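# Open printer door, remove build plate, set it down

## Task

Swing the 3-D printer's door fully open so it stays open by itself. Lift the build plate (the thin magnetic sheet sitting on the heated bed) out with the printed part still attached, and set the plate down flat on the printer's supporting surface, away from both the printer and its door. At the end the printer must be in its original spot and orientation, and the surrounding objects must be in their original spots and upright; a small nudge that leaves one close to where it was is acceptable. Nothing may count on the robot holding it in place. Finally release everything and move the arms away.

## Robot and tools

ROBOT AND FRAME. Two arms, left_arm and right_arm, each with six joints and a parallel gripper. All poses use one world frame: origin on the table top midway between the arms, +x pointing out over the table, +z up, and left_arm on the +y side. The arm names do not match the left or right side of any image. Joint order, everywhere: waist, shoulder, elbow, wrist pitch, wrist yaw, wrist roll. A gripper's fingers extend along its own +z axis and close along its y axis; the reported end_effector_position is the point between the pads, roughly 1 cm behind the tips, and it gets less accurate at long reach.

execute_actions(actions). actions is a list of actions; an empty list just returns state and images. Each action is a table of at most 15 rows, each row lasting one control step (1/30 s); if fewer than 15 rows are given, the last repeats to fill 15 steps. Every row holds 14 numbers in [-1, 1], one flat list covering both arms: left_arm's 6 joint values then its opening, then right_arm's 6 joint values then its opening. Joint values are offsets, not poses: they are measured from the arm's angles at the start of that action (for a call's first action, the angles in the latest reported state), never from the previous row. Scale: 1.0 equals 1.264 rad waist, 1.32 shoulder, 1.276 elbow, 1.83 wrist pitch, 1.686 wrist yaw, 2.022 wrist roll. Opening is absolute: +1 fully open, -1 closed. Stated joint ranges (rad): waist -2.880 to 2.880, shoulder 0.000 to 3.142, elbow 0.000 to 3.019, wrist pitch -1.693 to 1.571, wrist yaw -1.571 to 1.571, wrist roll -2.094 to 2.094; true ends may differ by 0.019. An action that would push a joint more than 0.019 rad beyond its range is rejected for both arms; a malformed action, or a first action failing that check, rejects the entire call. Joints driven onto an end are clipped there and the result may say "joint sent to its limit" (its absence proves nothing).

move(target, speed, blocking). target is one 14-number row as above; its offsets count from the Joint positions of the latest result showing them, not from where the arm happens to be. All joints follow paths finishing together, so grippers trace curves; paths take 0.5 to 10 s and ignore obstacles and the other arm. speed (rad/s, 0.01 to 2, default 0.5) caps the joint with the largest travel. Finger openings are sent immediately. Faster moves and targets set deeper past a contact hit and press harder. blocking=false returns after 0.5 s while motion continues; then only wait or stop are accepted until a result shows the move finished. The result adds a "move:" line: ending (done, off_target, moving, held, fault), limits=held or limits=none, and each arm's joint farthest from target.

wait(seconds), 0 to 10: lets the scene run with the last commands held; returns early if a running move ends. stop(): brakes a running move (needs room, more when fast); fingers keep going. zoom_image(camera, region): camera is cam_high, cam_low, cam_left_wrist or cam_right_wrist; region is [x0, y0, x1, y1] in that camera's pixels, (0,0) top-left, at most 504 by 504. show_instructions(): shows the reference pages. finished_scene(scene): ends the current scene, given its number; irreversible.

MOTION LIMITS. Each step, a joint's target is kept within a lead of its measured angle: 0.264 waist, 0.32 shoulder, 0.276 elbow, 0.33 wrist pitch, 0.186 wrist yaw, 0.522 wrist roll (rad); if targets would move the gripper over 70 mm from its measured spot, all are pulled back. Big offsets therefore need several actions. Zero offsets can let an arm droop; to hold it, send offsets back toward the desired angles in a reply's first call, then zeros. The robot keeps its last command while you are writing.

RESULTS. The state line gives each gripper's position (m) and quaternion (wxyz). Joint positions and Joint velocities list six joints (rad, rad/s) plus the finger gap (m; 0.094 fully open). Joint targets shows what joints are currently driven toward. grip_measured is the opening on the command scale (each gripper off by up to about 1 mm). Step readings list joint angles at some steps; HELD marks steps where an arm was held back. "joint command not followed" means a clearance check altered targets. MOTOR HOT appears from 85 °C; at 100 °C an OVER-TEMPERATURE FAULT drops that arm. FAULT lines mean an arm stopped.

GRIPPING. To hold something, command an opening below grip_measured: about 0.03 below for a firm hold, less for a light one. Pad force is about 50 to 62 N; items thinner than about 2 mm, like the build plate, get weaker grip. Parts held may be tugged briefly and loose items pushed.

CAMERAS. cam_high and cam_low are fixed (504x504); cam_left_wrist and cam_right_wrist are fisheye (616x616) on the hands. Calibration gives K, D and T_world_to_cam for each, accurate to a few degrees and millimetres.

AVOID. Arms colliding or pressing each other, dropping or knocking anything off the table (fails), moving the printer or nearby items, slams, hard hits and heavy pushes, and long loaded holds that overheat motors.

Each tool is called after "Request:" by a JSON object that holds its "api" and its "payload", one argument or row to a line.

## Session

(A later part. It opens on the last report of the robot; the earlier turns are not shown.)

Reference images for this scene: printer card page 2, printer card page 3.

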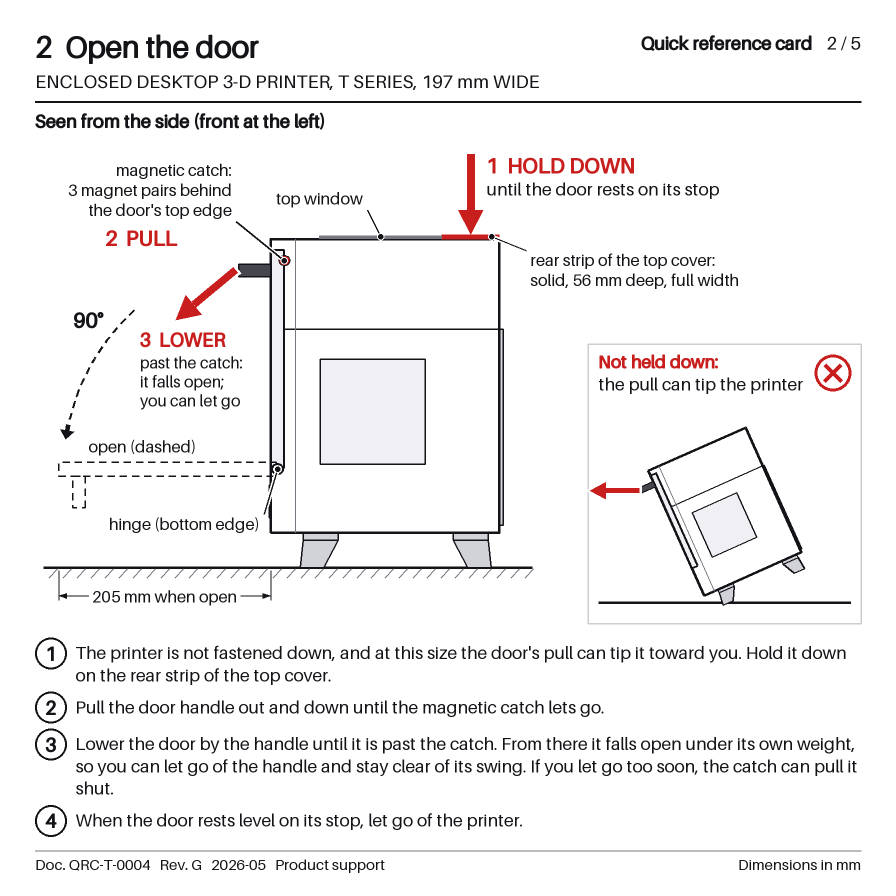

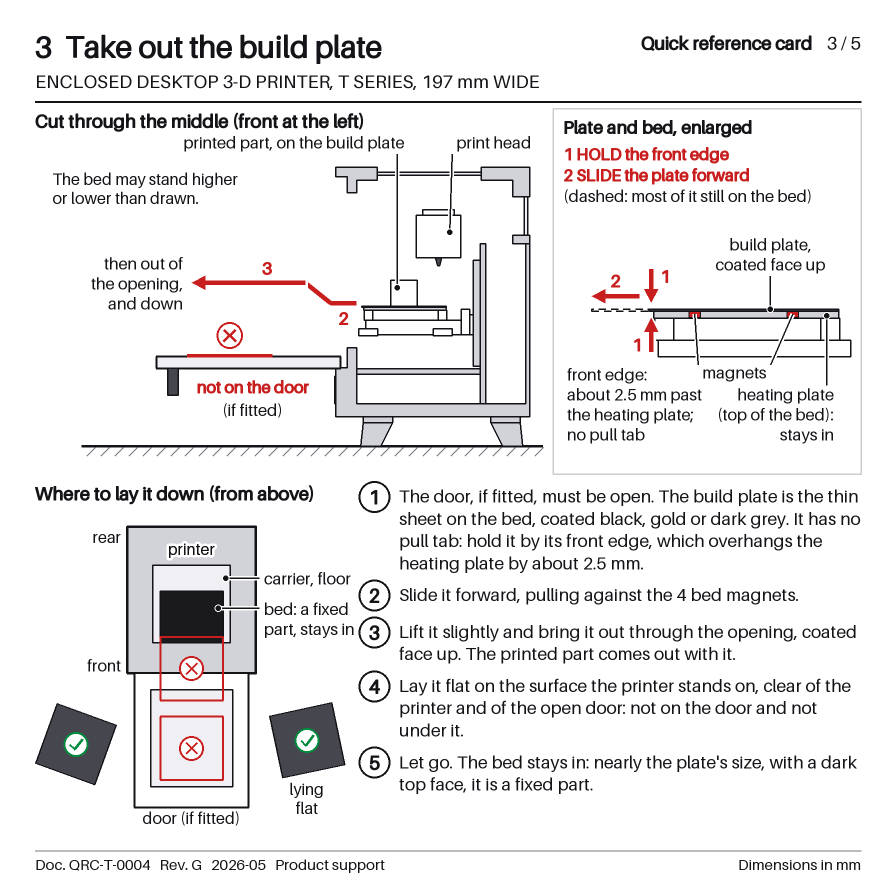

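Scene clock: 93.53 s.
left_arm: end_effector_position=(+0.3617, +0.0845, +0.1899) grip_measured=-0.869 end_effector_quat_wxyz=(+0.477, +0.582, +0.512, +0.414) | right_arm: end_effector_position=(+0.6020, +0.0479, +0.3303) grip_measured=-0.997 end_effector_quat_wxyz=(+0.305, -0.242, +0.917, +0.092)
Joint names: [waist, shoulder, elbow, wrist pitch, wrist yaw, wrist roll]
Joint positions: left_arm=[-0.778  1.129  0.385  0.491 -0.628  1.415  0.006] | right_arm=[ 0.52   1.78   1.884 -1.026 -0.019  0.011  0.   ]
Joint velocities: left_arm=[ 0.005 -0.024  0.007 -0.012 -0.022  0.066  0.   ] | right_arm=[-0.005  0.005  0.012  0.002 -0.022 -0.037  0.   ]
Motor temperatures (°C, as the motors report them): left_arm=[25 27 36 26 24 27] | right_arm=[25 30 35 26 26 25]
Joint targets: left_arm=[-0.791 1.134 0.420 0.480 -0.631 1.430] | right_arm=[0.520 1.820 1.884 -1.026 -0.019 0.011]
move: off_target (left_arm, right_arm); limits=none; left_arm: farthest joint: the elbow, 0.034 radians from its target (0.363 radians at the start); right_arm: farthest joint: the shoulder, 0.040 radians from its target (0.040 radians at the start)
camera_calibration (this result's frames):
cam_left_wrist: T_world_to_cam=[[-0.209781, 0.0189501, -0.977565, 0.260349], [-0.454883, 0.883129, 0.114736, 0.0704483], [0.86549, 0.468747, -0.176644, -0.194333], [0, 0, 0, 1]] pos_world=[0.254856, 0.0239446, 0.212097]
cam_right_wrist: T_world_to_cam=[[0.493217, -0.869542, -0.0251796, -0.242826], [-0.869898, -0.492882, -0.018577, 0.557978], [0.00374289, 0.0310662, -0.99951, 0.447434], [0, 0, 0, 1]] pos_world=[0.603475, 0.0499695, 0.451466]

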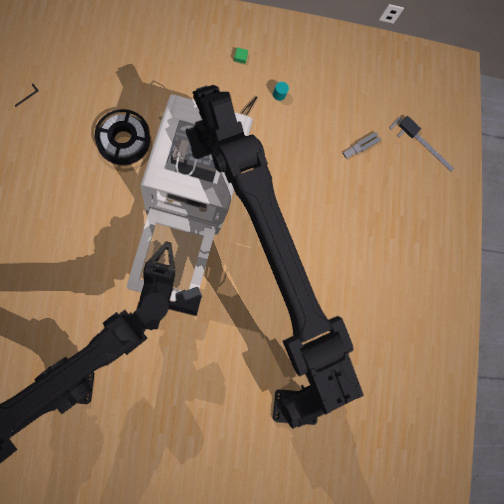

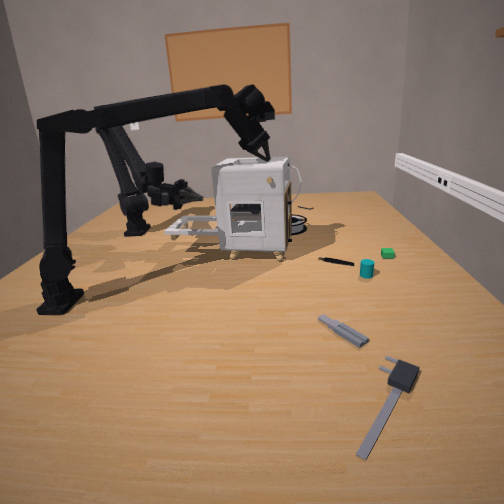

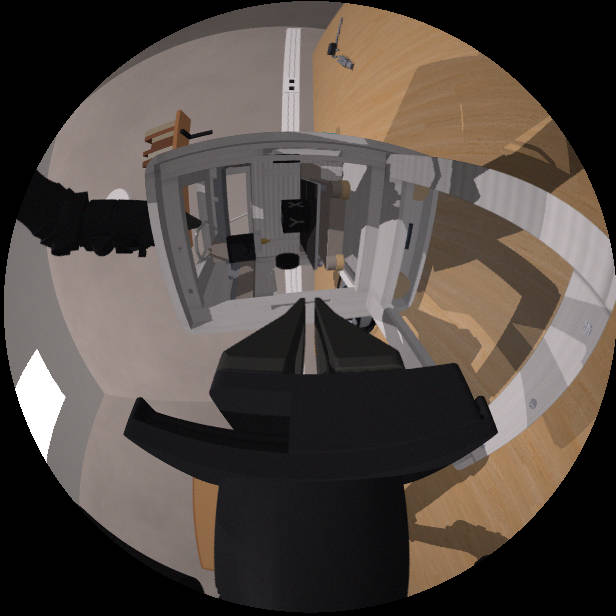

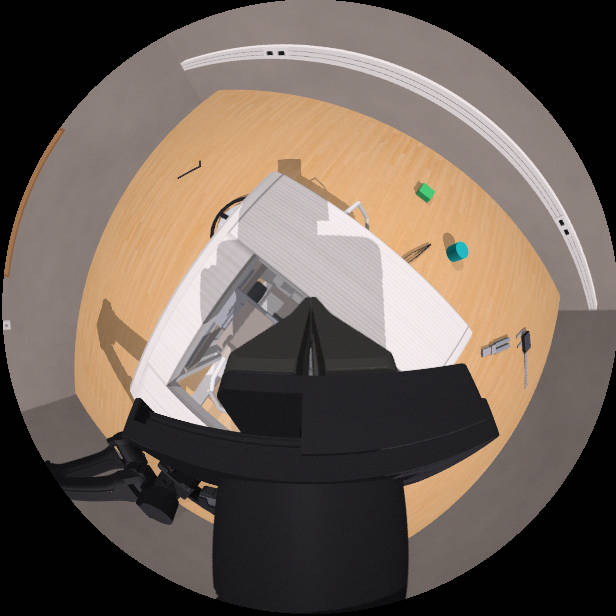

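Request:
{"api": "move", "payload": {
  "target": [0.172,0.278,0.17,0.12,0.128,0.038,-0.87,0,0.03,0.0,0,0,0,-1],
  "speed": 0.3
}}

Request:
{"api": "zoom_image", "payload": {
  "camera": "cam_left_wrist",
  "region": [230,130,410,340]
}}

Scene clock: 97.87 s.
left_arm: end_effector_position=(+0.4714, +0.0793, +0.1609) grip_measured=-0.869 end_effector_quat_wxyz=(+0.480, +0.585, +0.507, +0.413) | right_arm: end_effector_position=(+0.6020, +0.0479, +0.3303) grip_measured=-0.997 end_effector_quat_wxyz=(+0.305, -0.242, +0.917, +0.092)
Joint names: [waist, shoulder, elbow, wrist pitch, wrist yaw, wrist roll]
Joint positions: left_arm=[-0.571  1.484  0.571  0.694 -0.415  1.477  0.006] | right_arm=[ 0.52   1.78   1.884 -1.026 -0.019  0.011  0.   ]
Joint velocities: left_arm=[-0.005 -0.005  0.002 -0.002  0.007  0.022  0.001] | right_arm=[ 0.005 -0.015 -0.002 -0.007 -0.037 -0.081 -0.001]
Motor temperatures (°C, as the motors report them): left_arm=[25 27 36 26 24 27] | right_arm=[25 30 35 26 26 25]
Joint targets: left_arm=[-0.561 1.496 0.602 0.711 -0.413 1.492] | right_arm=[0.520 1.820 1.884 -1.026 -0.019 0.011]
move: off_target (left_arm, right_arm); limits=none; left_arm: farthest joint: the elbow, 0.031 radians from its target (0.217 radians at the start); right_arm: farthest joint: the shoulder, 0.040 radians from its target (0.040 radians at the start)
camera_calibration (this result's frames):
cam_left_wrist: T_world_to_cam=[[-0.206416, 0.0219115, -0.978219, 0.253371], [-0.444703, 0.888427, 0.113738, 0.123248], [0.871569, 0.458494, -0.173641, -0.294488], [0, 0, 0, 1]] pos_world=[0.363775, 0.0199728, 0.182699]
cam_right_wrist: T_world_to_cam=[[0.493217, -0.869542, -0.0251796, -0.242826], [-0.869898, -0.492882, -0.018577, 0.557978], [0.00374289, 0.0310662, -0.99951, 0.447434], [0, 0, 0, 1]] pos_world=[0.603475, 0.0499695, 0.451466]

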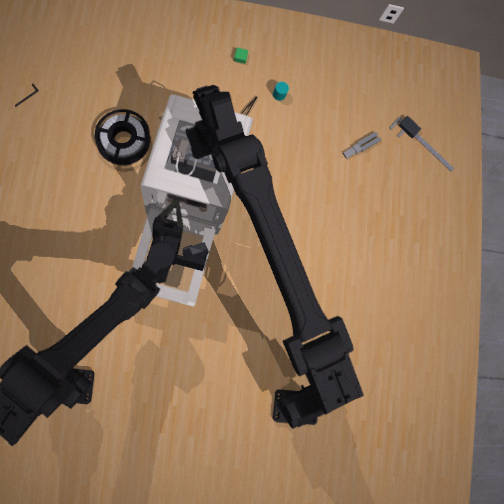

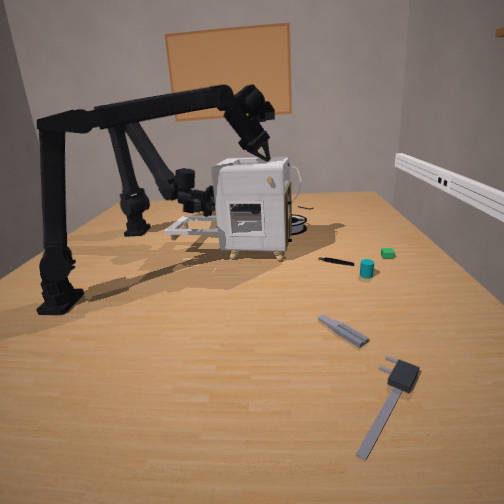

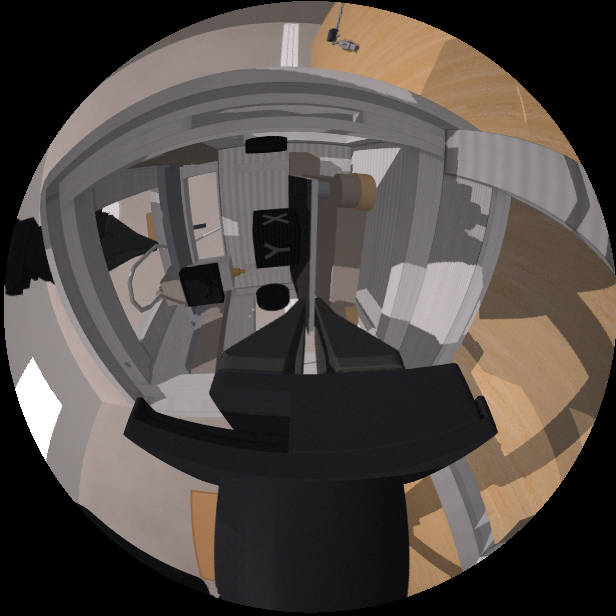

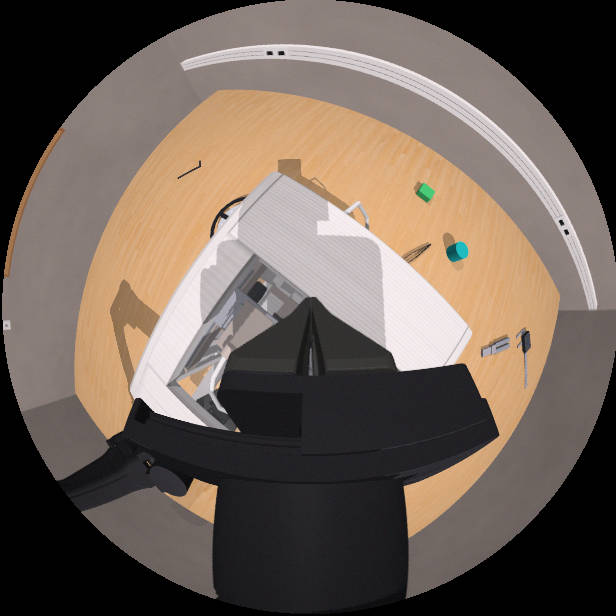

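Region (230, 130, 410, 340) of cam_left_wrist's 616x616 image, scaled by 2.400, with more detail than that image has; it fills the left 432 columns of this view, and the rest is white.

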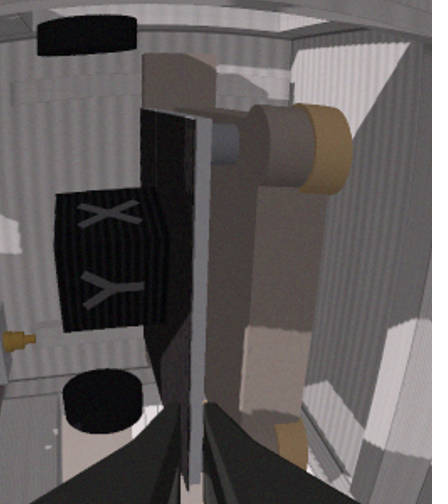

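Request:
{"api": "move", "payload": {
  "target": [0.008,0.009,0.024,0.0155,0,0.007,-0.87,0,0.03,0.0,0,0,0,-1],
  "speed": 0.03
}}

Request:
{"api": "zoom_image", "payload": {
  "camera": "cam_left_wrist",
  "region": [270,260,350,340]
}}

Scene clock: 101.77 s.
left_arm: end_effector_position=(+0.4719, +0.0790, +0.1635) grip_measured=-0.869 end_effector_quat_wxyz=(+0.484, +0.582, +0.506, +0.414) | right_arm: end_effector_position=(+0.6020, +0.0479, +0.3303) grip_measured=-0.997 end_effector_quat_wxyz=(+0.305, -0.242, +0.917, +0.092)
Joint names: [waist, shoulder, elbow, wrist pitch, wrist yaw, wrist roll]
Joint positions: left_arm=[-0.571  1.484  0.571  0.705 -0.415  1.478  0.006] | right_arm=[ 0.52   1.78   1.884 -1.026 -0.019  0.011  0.   ]
Joint velocities: left_arm=[ 0.005 -0.005 -0.012 -0.002 -0.051 -0.007 -0.001] | right_arm=[-0.015  0.005  0.007 -0.007 -0.037 -0.051 -0.001]
Motor temperatures (°C, as the motors report them): left_arm=[25 27 36 27 24 27] | right_arm=[25 30 35 26 26 25]
Joint targets: left_arm=[-0.560 1.496 0.601 0.722 -0.415 1.491] | right_arm=[0.520 1.820 1.884 -1.026 -0.019 0.011]
move: off_target (left_arm, right_arm); limits=none; left_arm: farthest joint: the elbow, 0.031 radians from its target (0.031 radians at the start); right_arm: farthest joint: the shoulder, 0.040 radians from its target (0.040 radians at the start)
camera_calibration (this result's frames):
cam_left_wrist: T_world_to_cam=[[-0.196874, 0.0166136, -0.980288, 0.252259], [-0.445635, 0.889087, 0.104566, 0.125322], [0.873298, 0.457437, -0.167634, -0.296028], [0, 0, 0, 1]] pos_world=[0.364032, 0.0198011, 0.184558]
cam_right_wrist: T_world_to_cam=[[0.493217, -0.869542, -0.0251796, -0.242826], [-0.869898, -0.492882, -0.018577, 0.557978], [0.00374289, 0.0310662, -0.99951, 0.447434], [0, 0, 0, 1]] pos_world=[0.603475, 0.0499695, 0.451466]

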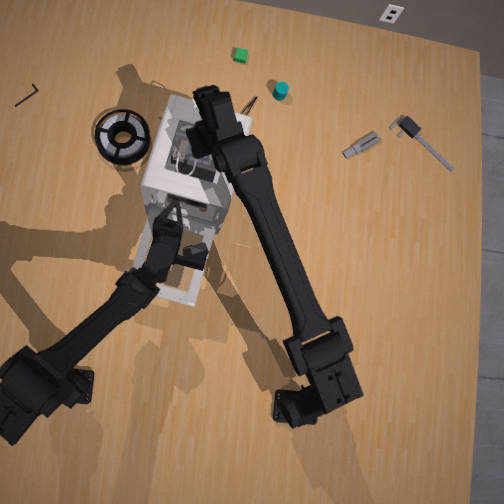

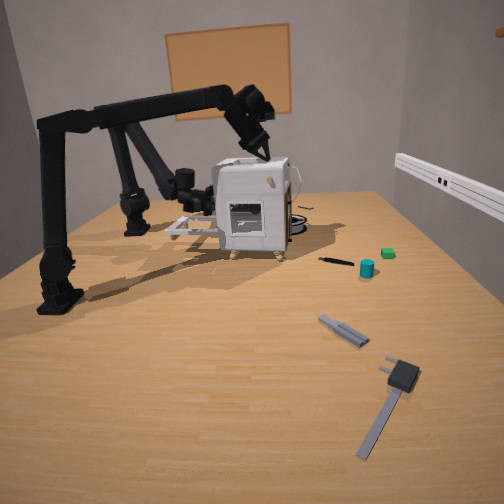

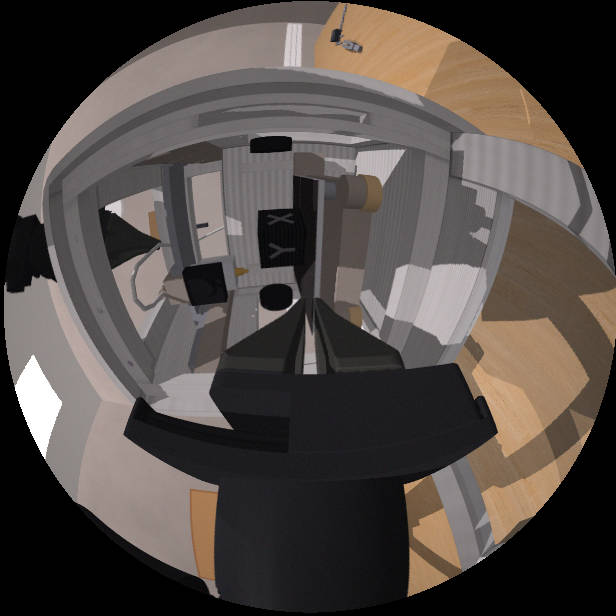

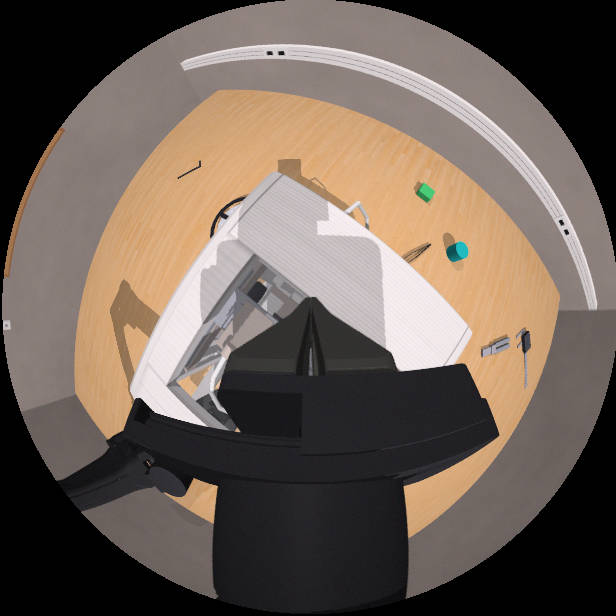

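Region (270, 260, 350, 340) of cam_left_wrist's 616x616 image, scaled by 6.300, with more detail than that image has.

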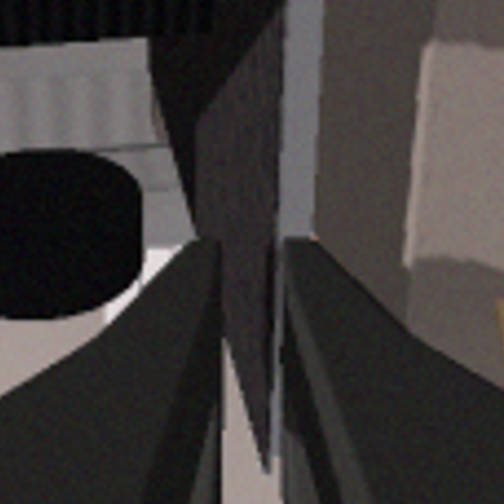

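Request:
{"api": "move", "payload": {
  "target": [0.014,0.021,0.038,0.008,0,0.007,-0.87,0,0.03,0.0,0,0,0,-1],
  "speed": 0.03
}}

Request:
{"api": "zoom_image", "payload": {
  "camera": "cam_left_wrist",
  "region": [270,260,350,340]
}}

Scene clock: 104.80 s.
left_arm: end_effector_position=(+0.4748, +0.0779, +0.1649) grip_measured=-0.869 end_effector_quat_wxyz=(+0.485, +0.580, +0.506, +0.415) | right_arm: end_effector_position=(+0.6020, +0.0479, +0.3303) grip_measured=-0.997 end_effector_quat_wxyz=(+0.305, -0.242, +0.917, +0.092)
Joint names: [waist, shoulder, elbow, wrist pitch, wrist yaw, wrist roll]
Joint positions: left_arm=[-0.569  1.489  0.579  0.705 -0.415  1.478  0.006] | right_arm=[ 0.52   1.78   1.884 -1.026 -0.019  0.011  0.   ]
Joint velocities: left_arm=[-0.005  0.005  0.007 -0.022  0.095 -0.066 -0.001] | right_arm=[-0.005  0.005 -0.012 -0.007 -0.022  0.095 -0.   ]
Motor temperatures (°C, as the motors report them): left_arm=[25 27 36 27 24 27] | right_arm=[25 30 35 26 26 25]
Joint targets: left_arm=[-0.553 1.512 0.619 0.720 -0.415 1.492] | right_arm=[0.520 1.820 1.884 -1.026 -0.019 0.011]
move: off_target (left_arm, right_arm); limits=none; left_arm: farthest joint: the elbow, 0.040 radians from its target (0.049 radians at the start); right_arm: farthest joint: the shoulder, 0.040 radians from its target (0.040 radians at the start)
camera_calibration (this result's frames):
cam_left_wrist: T_world_to_cam=[[-0.194057, 0.0145733, -0.980882, 0.253136], [-0.44695, 0.888767, 0.101629, 0.12859], [0.873257, 0.458127, -0.165958, -0.298086], [0, 0, 0, 1]] pos_world=[0.366902, 0.0185857, 0.185758]
cam_right_wrist: T_world_to_cam=[[0.493217, -0.869542, -0.0251796, -0.242826], [-0.869898, -0.492882, -0.018577, 0.557978], [0.00374289, 0.0310662, -0.99951, 0.447434], [0, 0, 0, 1]] pos_world=[0.603475, 0.0499695, 0.451466]

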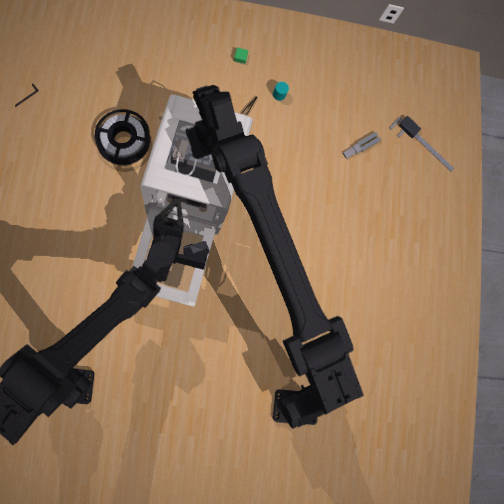

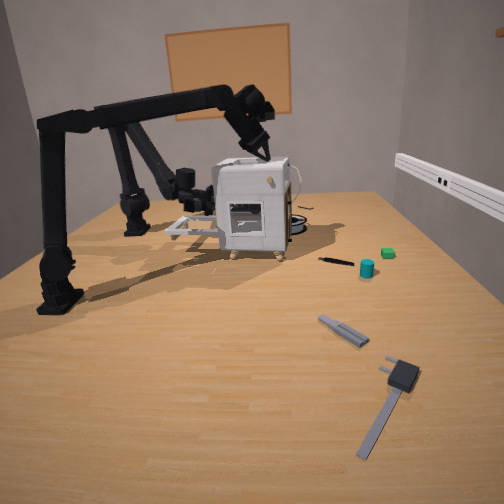

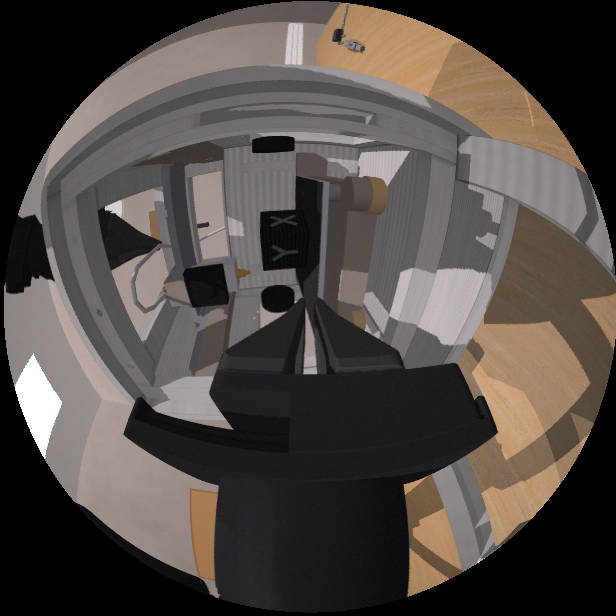

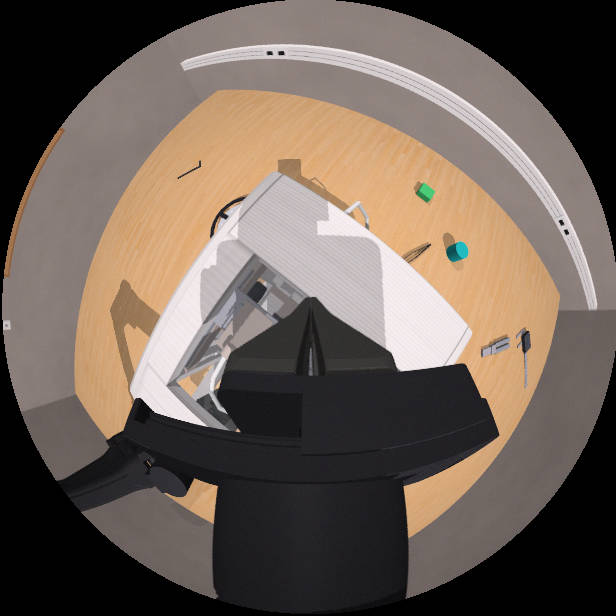

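Region (270, 260, 350, 340) of cam_left_wrist's 616x616 image, scaled by 6.300, with more detail than that image has.

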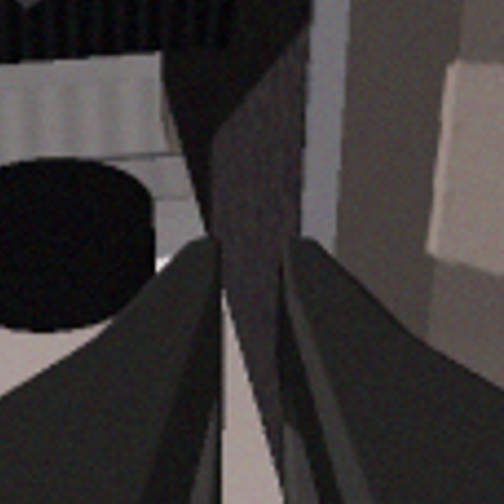

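Request:
{"api": "move", "payload": {
  "target": [0.013,0.023,0.031,0.008,0,0.007,-0.87,0,0.03,0.0,0,0,0,-1],
  "speed": 0.03
}}

Request:
{"api": "zoom_image", "payload": {
  "camera": "cam_left_wrist",
  "region": [270,260,350,340]
}}

Scene clock: 106.97 s.
left_arm: end_effector_position=(+0.4749, +0.0778, +0.1646) grip_measured=-0.869 end_effector_quat_wxyz=(+0.485, +0.580, +0.506, +0.415) | right_arm: end_effector_position=(+0.6020, +0.0479, +0.3303) grip_measured=-0.997 end_effector_quat_wxyz=(+0.305, -0.242, +0.917, +0.092)
Joint names: [waist, shoulder, elbow, wrist pitch, wrist yaw, wrist roll]
Joint positions: left_arm=[-0.569  1.49   0.579  0.707 -0.415  1.478  0.006] | right_arm=[ 0.52   1.78   1.884 -1.026 -0.019  0.011  0.   ]
Joint velocities: left_arm=[-0.005  0.015  0.007  0.012 -0.022  0.066 -0.   ] | right_arm=[-0.015 -0.015 -0.002 -0.002 -0.022 -0.037 -0.001]
Motor temperatures (°C, as the motors report them): left_arm=[25 27 36 27 24 27] | right_arm=[25 30 35 26 26 25]
Joint targets: left_arm=[-0.553 1.519 0.619 0.720 -0.415 1.492] | right_arm=[0.520 1.820 1.884 -1.026 -0.019 0.011]
move: off_target (left_arm, right_arm); limits=none; left_arm: farthest joint: the elbow, 0.039 radians from its target (0.039 radians at the start); right_arm: farthest joint: the shoulder, 0.040 radians from its target (0.040 radians at the start)
camera_calibration (this result's frames):
cam_left_wrist: T_world_to_cam=[[-0.194057, 0.0145733, -0.980882, 0.252847], [-0.44695, 0.888767, 0.101629, 0.128701], [0.873257, 0.458127, -0.165958, -0.298183], [0, 0, 0, 1]] pos_world=[0.36698, 0.0185355, 0.185448]
cam_right_wrist: T_world_to_cam=[[0.493217, -0.869542, -0.0251796, -0.242826], [-0.869898, -0.492882, -0.018577, 0.557978], [0.00374289, 0.0310662, -0.99951, 0.447434], [0, 0, 0, 1]] pos_world=[0.603475, 0.0499695, 0.451466]

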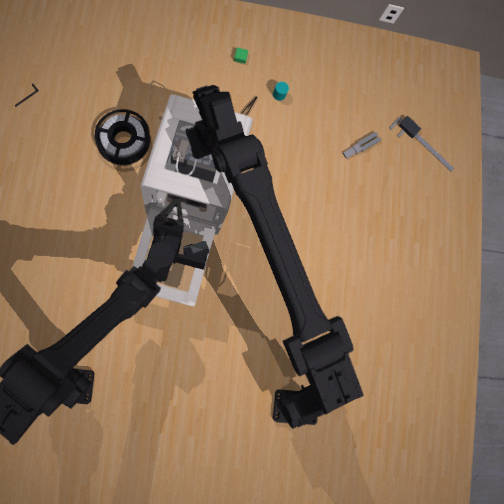

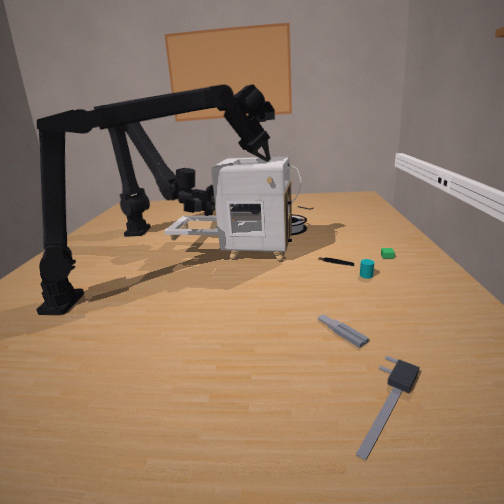

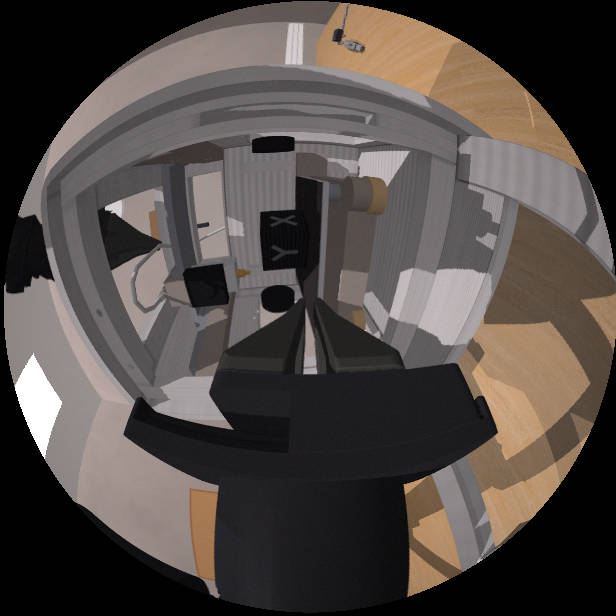

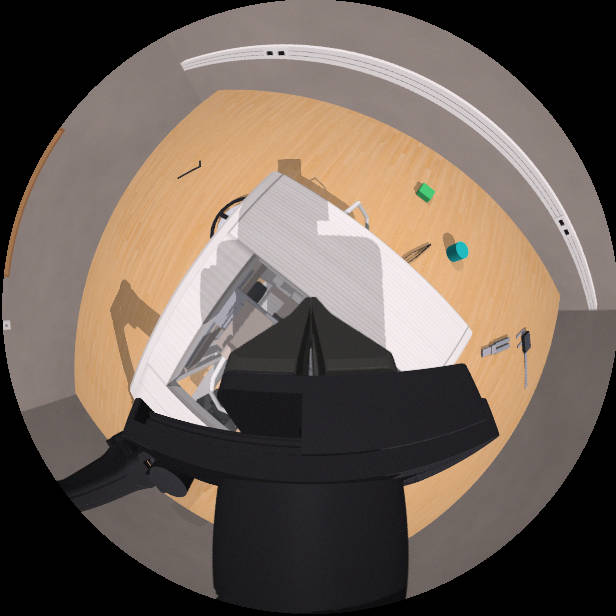

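Region (270, 260, 350, 340) of cam_left_wrist's 616x616 image, scaled by 6.300, with more detail than that image has.

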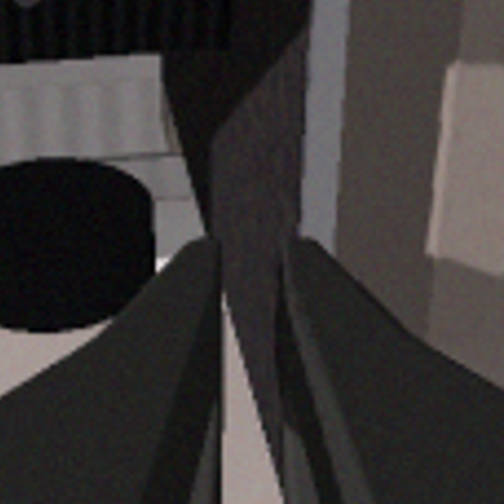

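Request:
{"api": "move", "payload": {
  "target": [0.01,-0.004,-0.012,0.004,0,0.007,-0.87,0,0.03,0.0,0,0,0,-1],
  "speed": 0.03
}}

Request:
{"api": "zoom_image", "payload": {
  "camera": "cam_left_wrist",
  "region": [270,260,350,340]
}}

Scene clock: 109.40 s.
left_arm: end_effector_position=(+0.4717, +0.0799, +0.1601) grip_measured=-0.869 end_effector_quat_wxyz=(+0.481, +0.583, +0.507, +0.414) | right_arm: end_effector_position=(+0.6020, +0.0479, +0.3303) grip_measured=-0.997 end_effector_quat_wxyz=(+0.305, -0.242, +0.917, +0.092)
Joint names: [waist, shoulder, elbow, wrist pitch, wrist yaw, wrist roll]
Joint positions: left_arm=[-0.569  1.489  0.568  0.707 -0.415  1.478  0.006] | right_arm=[ 0.52   1.78   1.884 -1.026 -0.019  0.011  0.   ]
Joint velocities: left_arm=[ 0.005  0.015  0.007  0.007  0.007 -0.051  0.001] | right_arm=[ 0.005 -0.005  0.017 -0.002  0.037  0.037  0.   ]
Motor temperatures (°C, as the motors report them): left_arm=[25 28 36 27 24 27] | right_arm=[25 30 35 26 26 25]
Joint targets: left_arm=[-0.557 1.485 0.564 0.714 -0.415 1.492] | right_arm=[0.520 1.820 1.884 -1.026 -0.019 0.011]
move: off_target (right_arm); limits=none; left_arm: farthest joint: the wrist roll, 0.014 radians from its target (0.014 radians at the start); right_arm: farthest joint: the shoulder, 0.040 radians from its target (0.040 radians at the start)
camera_calibration (this result's frames):
cam_left_wrist: T_world_to_cam=[[-0.202244, 0.0198137, -0.979135, 0.250928], [-0.446066, 0.888201, 0.11011, 0.124201], [0.87185, 0.459028, -0.170795, -0.295724], [0, 0, 0, 1]] pos_world=[0.363977, 0.0204579, 0.181508]
cam_right_wrist: T_world_to_cam=[[0.493217, -0.869542, -0.0251796, -0.242826], [-0.869898, -0.492882, -0.018577, 0.557978], [0.00374289, 0.0310662, -0.99951, 0.447434], [0, 0, 0, 1]] pos_world=[0.603475, 0.0499695, 0.451466]

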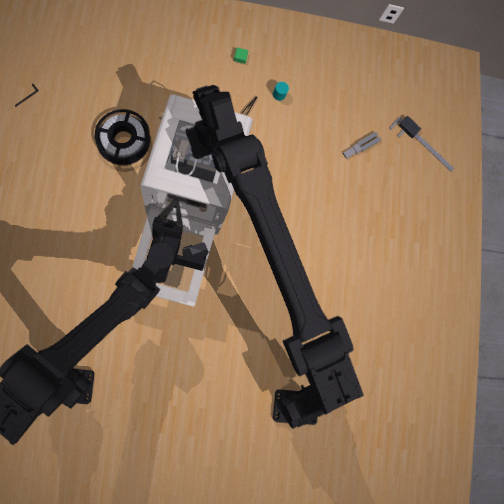

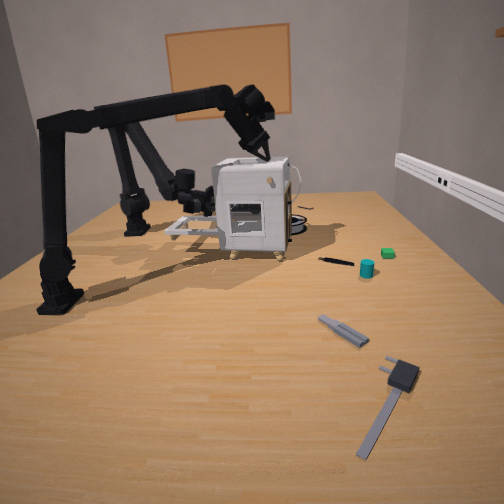

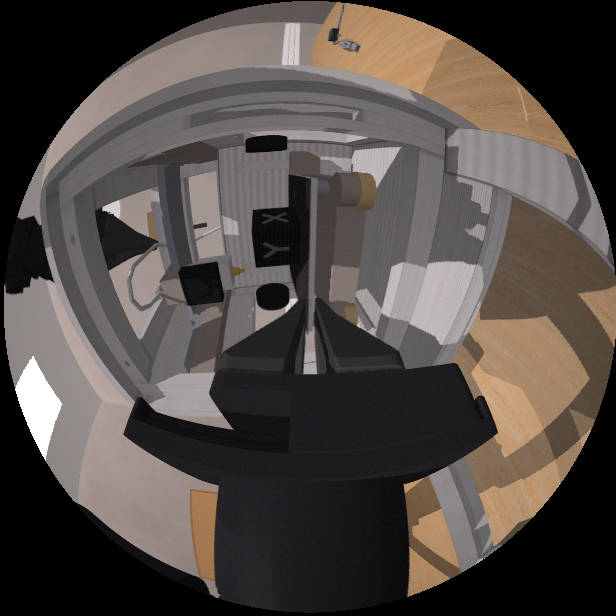

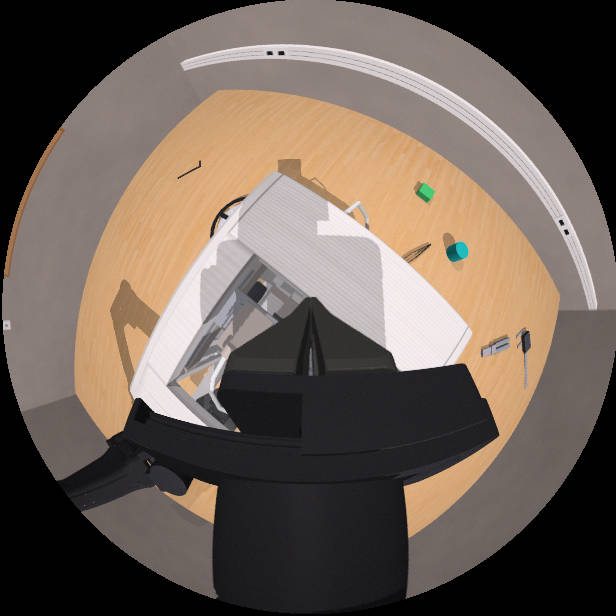

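Region (270, 260, 350, 340) of cam_left_wrist's 616x616 image, scaled by 6.300, with more detail than that image has.

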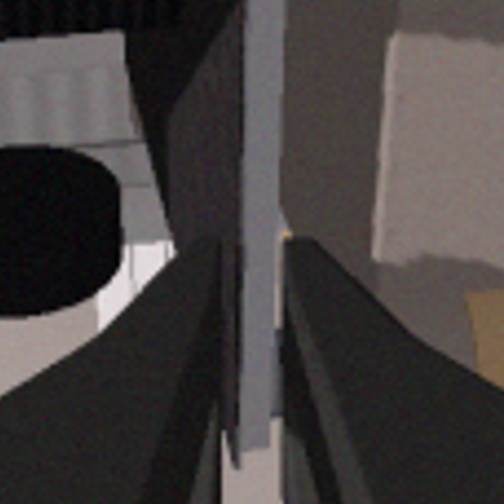

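Request:
{"api": "move", "payload": {
  "target": [0.01,0,0.0365,0,0,0.007,-0.87,0,0.03,0.0,0,0,0,-1],
  "speed": 0.04
}}

Request:
{"api": "zoom_image", "payload": {
  "camera": "cam_left_wrist",
  "region": [270,260,350,340]
}}

Scene clock: 112.00 s.
left_arm: end_effector_position=(+0.4748, +0.0778, +0.1650) grip_measured=-0.869 end_effector_quat_wxyz=(+0.485, +0.580, +0.506, +0.415) | right_arm: end_effector_position=(+0.6020, +0.0479, +0.3303) grip_measured=-0.997 end_effector_quat_wxyz=(+0.305, -0.242, +0.917, +0.092)
Joint names: [waist, shoulder, elbow, wrist pitch, wrist yaw, wrist roll]
Joint positions: left_arm=[-0.569  1.489  0.579  0.707 -0.415  1.478  0.006] | right_arm=[ 0.52   1.78   1.884 -1.026 -0.019  0.011  0.   ]
Joint velocities: left_arm=[ 0.005 -0.005  0.002  0.012  0.007  0.066  0.001] | right_arm=[-0.005  0.005  0.002 -0.002  0.066  0.022  0.   ]
Motor temperatures (°C, as the motors report them): left_arm=[25 28 36 27 24 27] | right_arm=[25 30 35 26 26 25]
Joint targets: left_arm=[-0.557 1.489 0.615 0.707 -0.415 1.492] | right_arm=[0.520 1.820 1.884 -1.026 -0.019 0.011]
move: off_target (left_arm, right_arm); limits=none; left_arm: farthest joint: the elbow, 0.035 radians from its target (0.046 radians at the start); right_arm: farthest joint: the shoulder, 0.040 radians from its target (0.040 radians at the start)
camera_calibration (this result's frames):
cam_left_wrist: T_world_to_cam=[[-0.193372, 0.0145472, -0.981018, 0.252915], [-0.446958, 0.888803, 0.101281, 0.128699], [0.873405, 0.458059, -0.165368, -0.29827], [0, 0, 0, 1]] pos_world=[0.36694, 0.0185581, 0.185755]
cam_right_wrist: T_world_to_cam=[[0.493217, -0.869542, -0.0251796, -0.242826], [-0.869898, -0.492882, -0.018577, 0.557978], [0.00374289, 0.0310662, -0.99951, 0.447434], [0, 0, 0, 1]] pos_world=[0.603475, 0.0499695, 0.451466]

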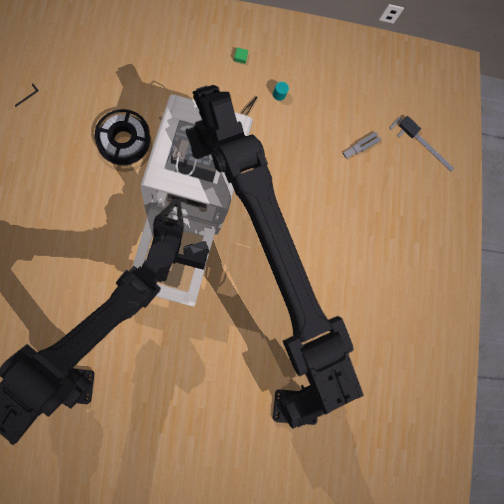

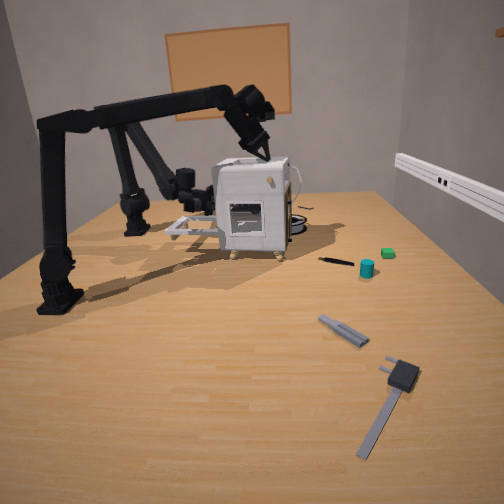

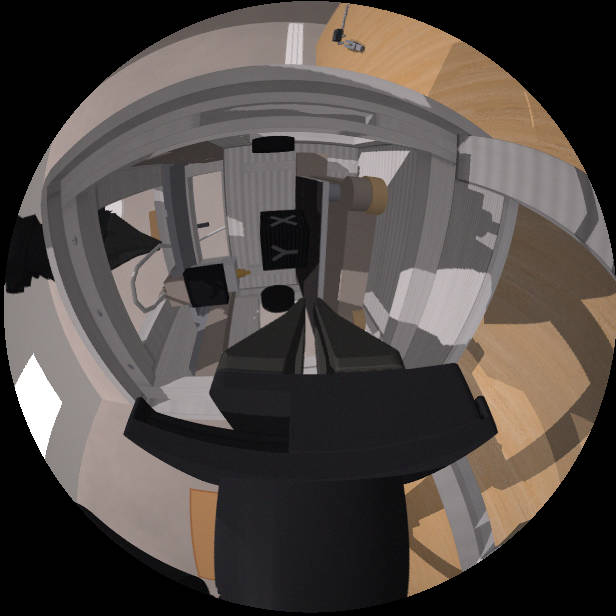

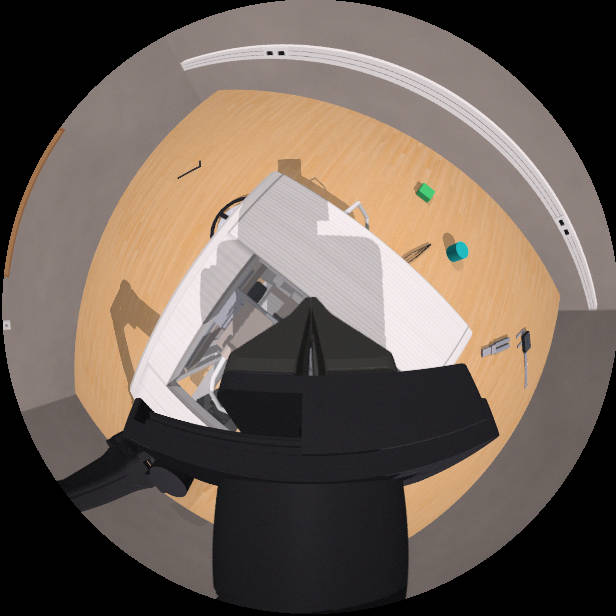

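Region (270, 260, 350, 340) of cam_left_wrist's 616x616 image, scaled by 6.300, with more detail than that image has.

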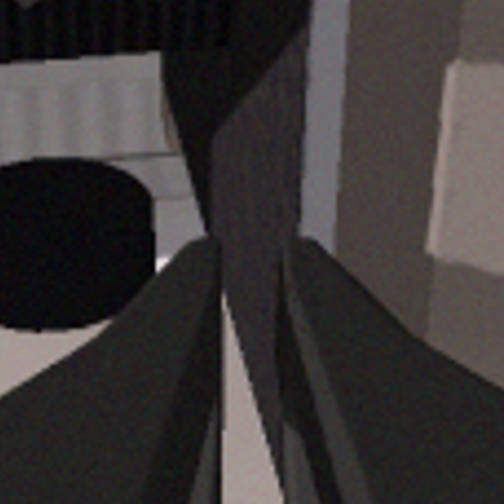

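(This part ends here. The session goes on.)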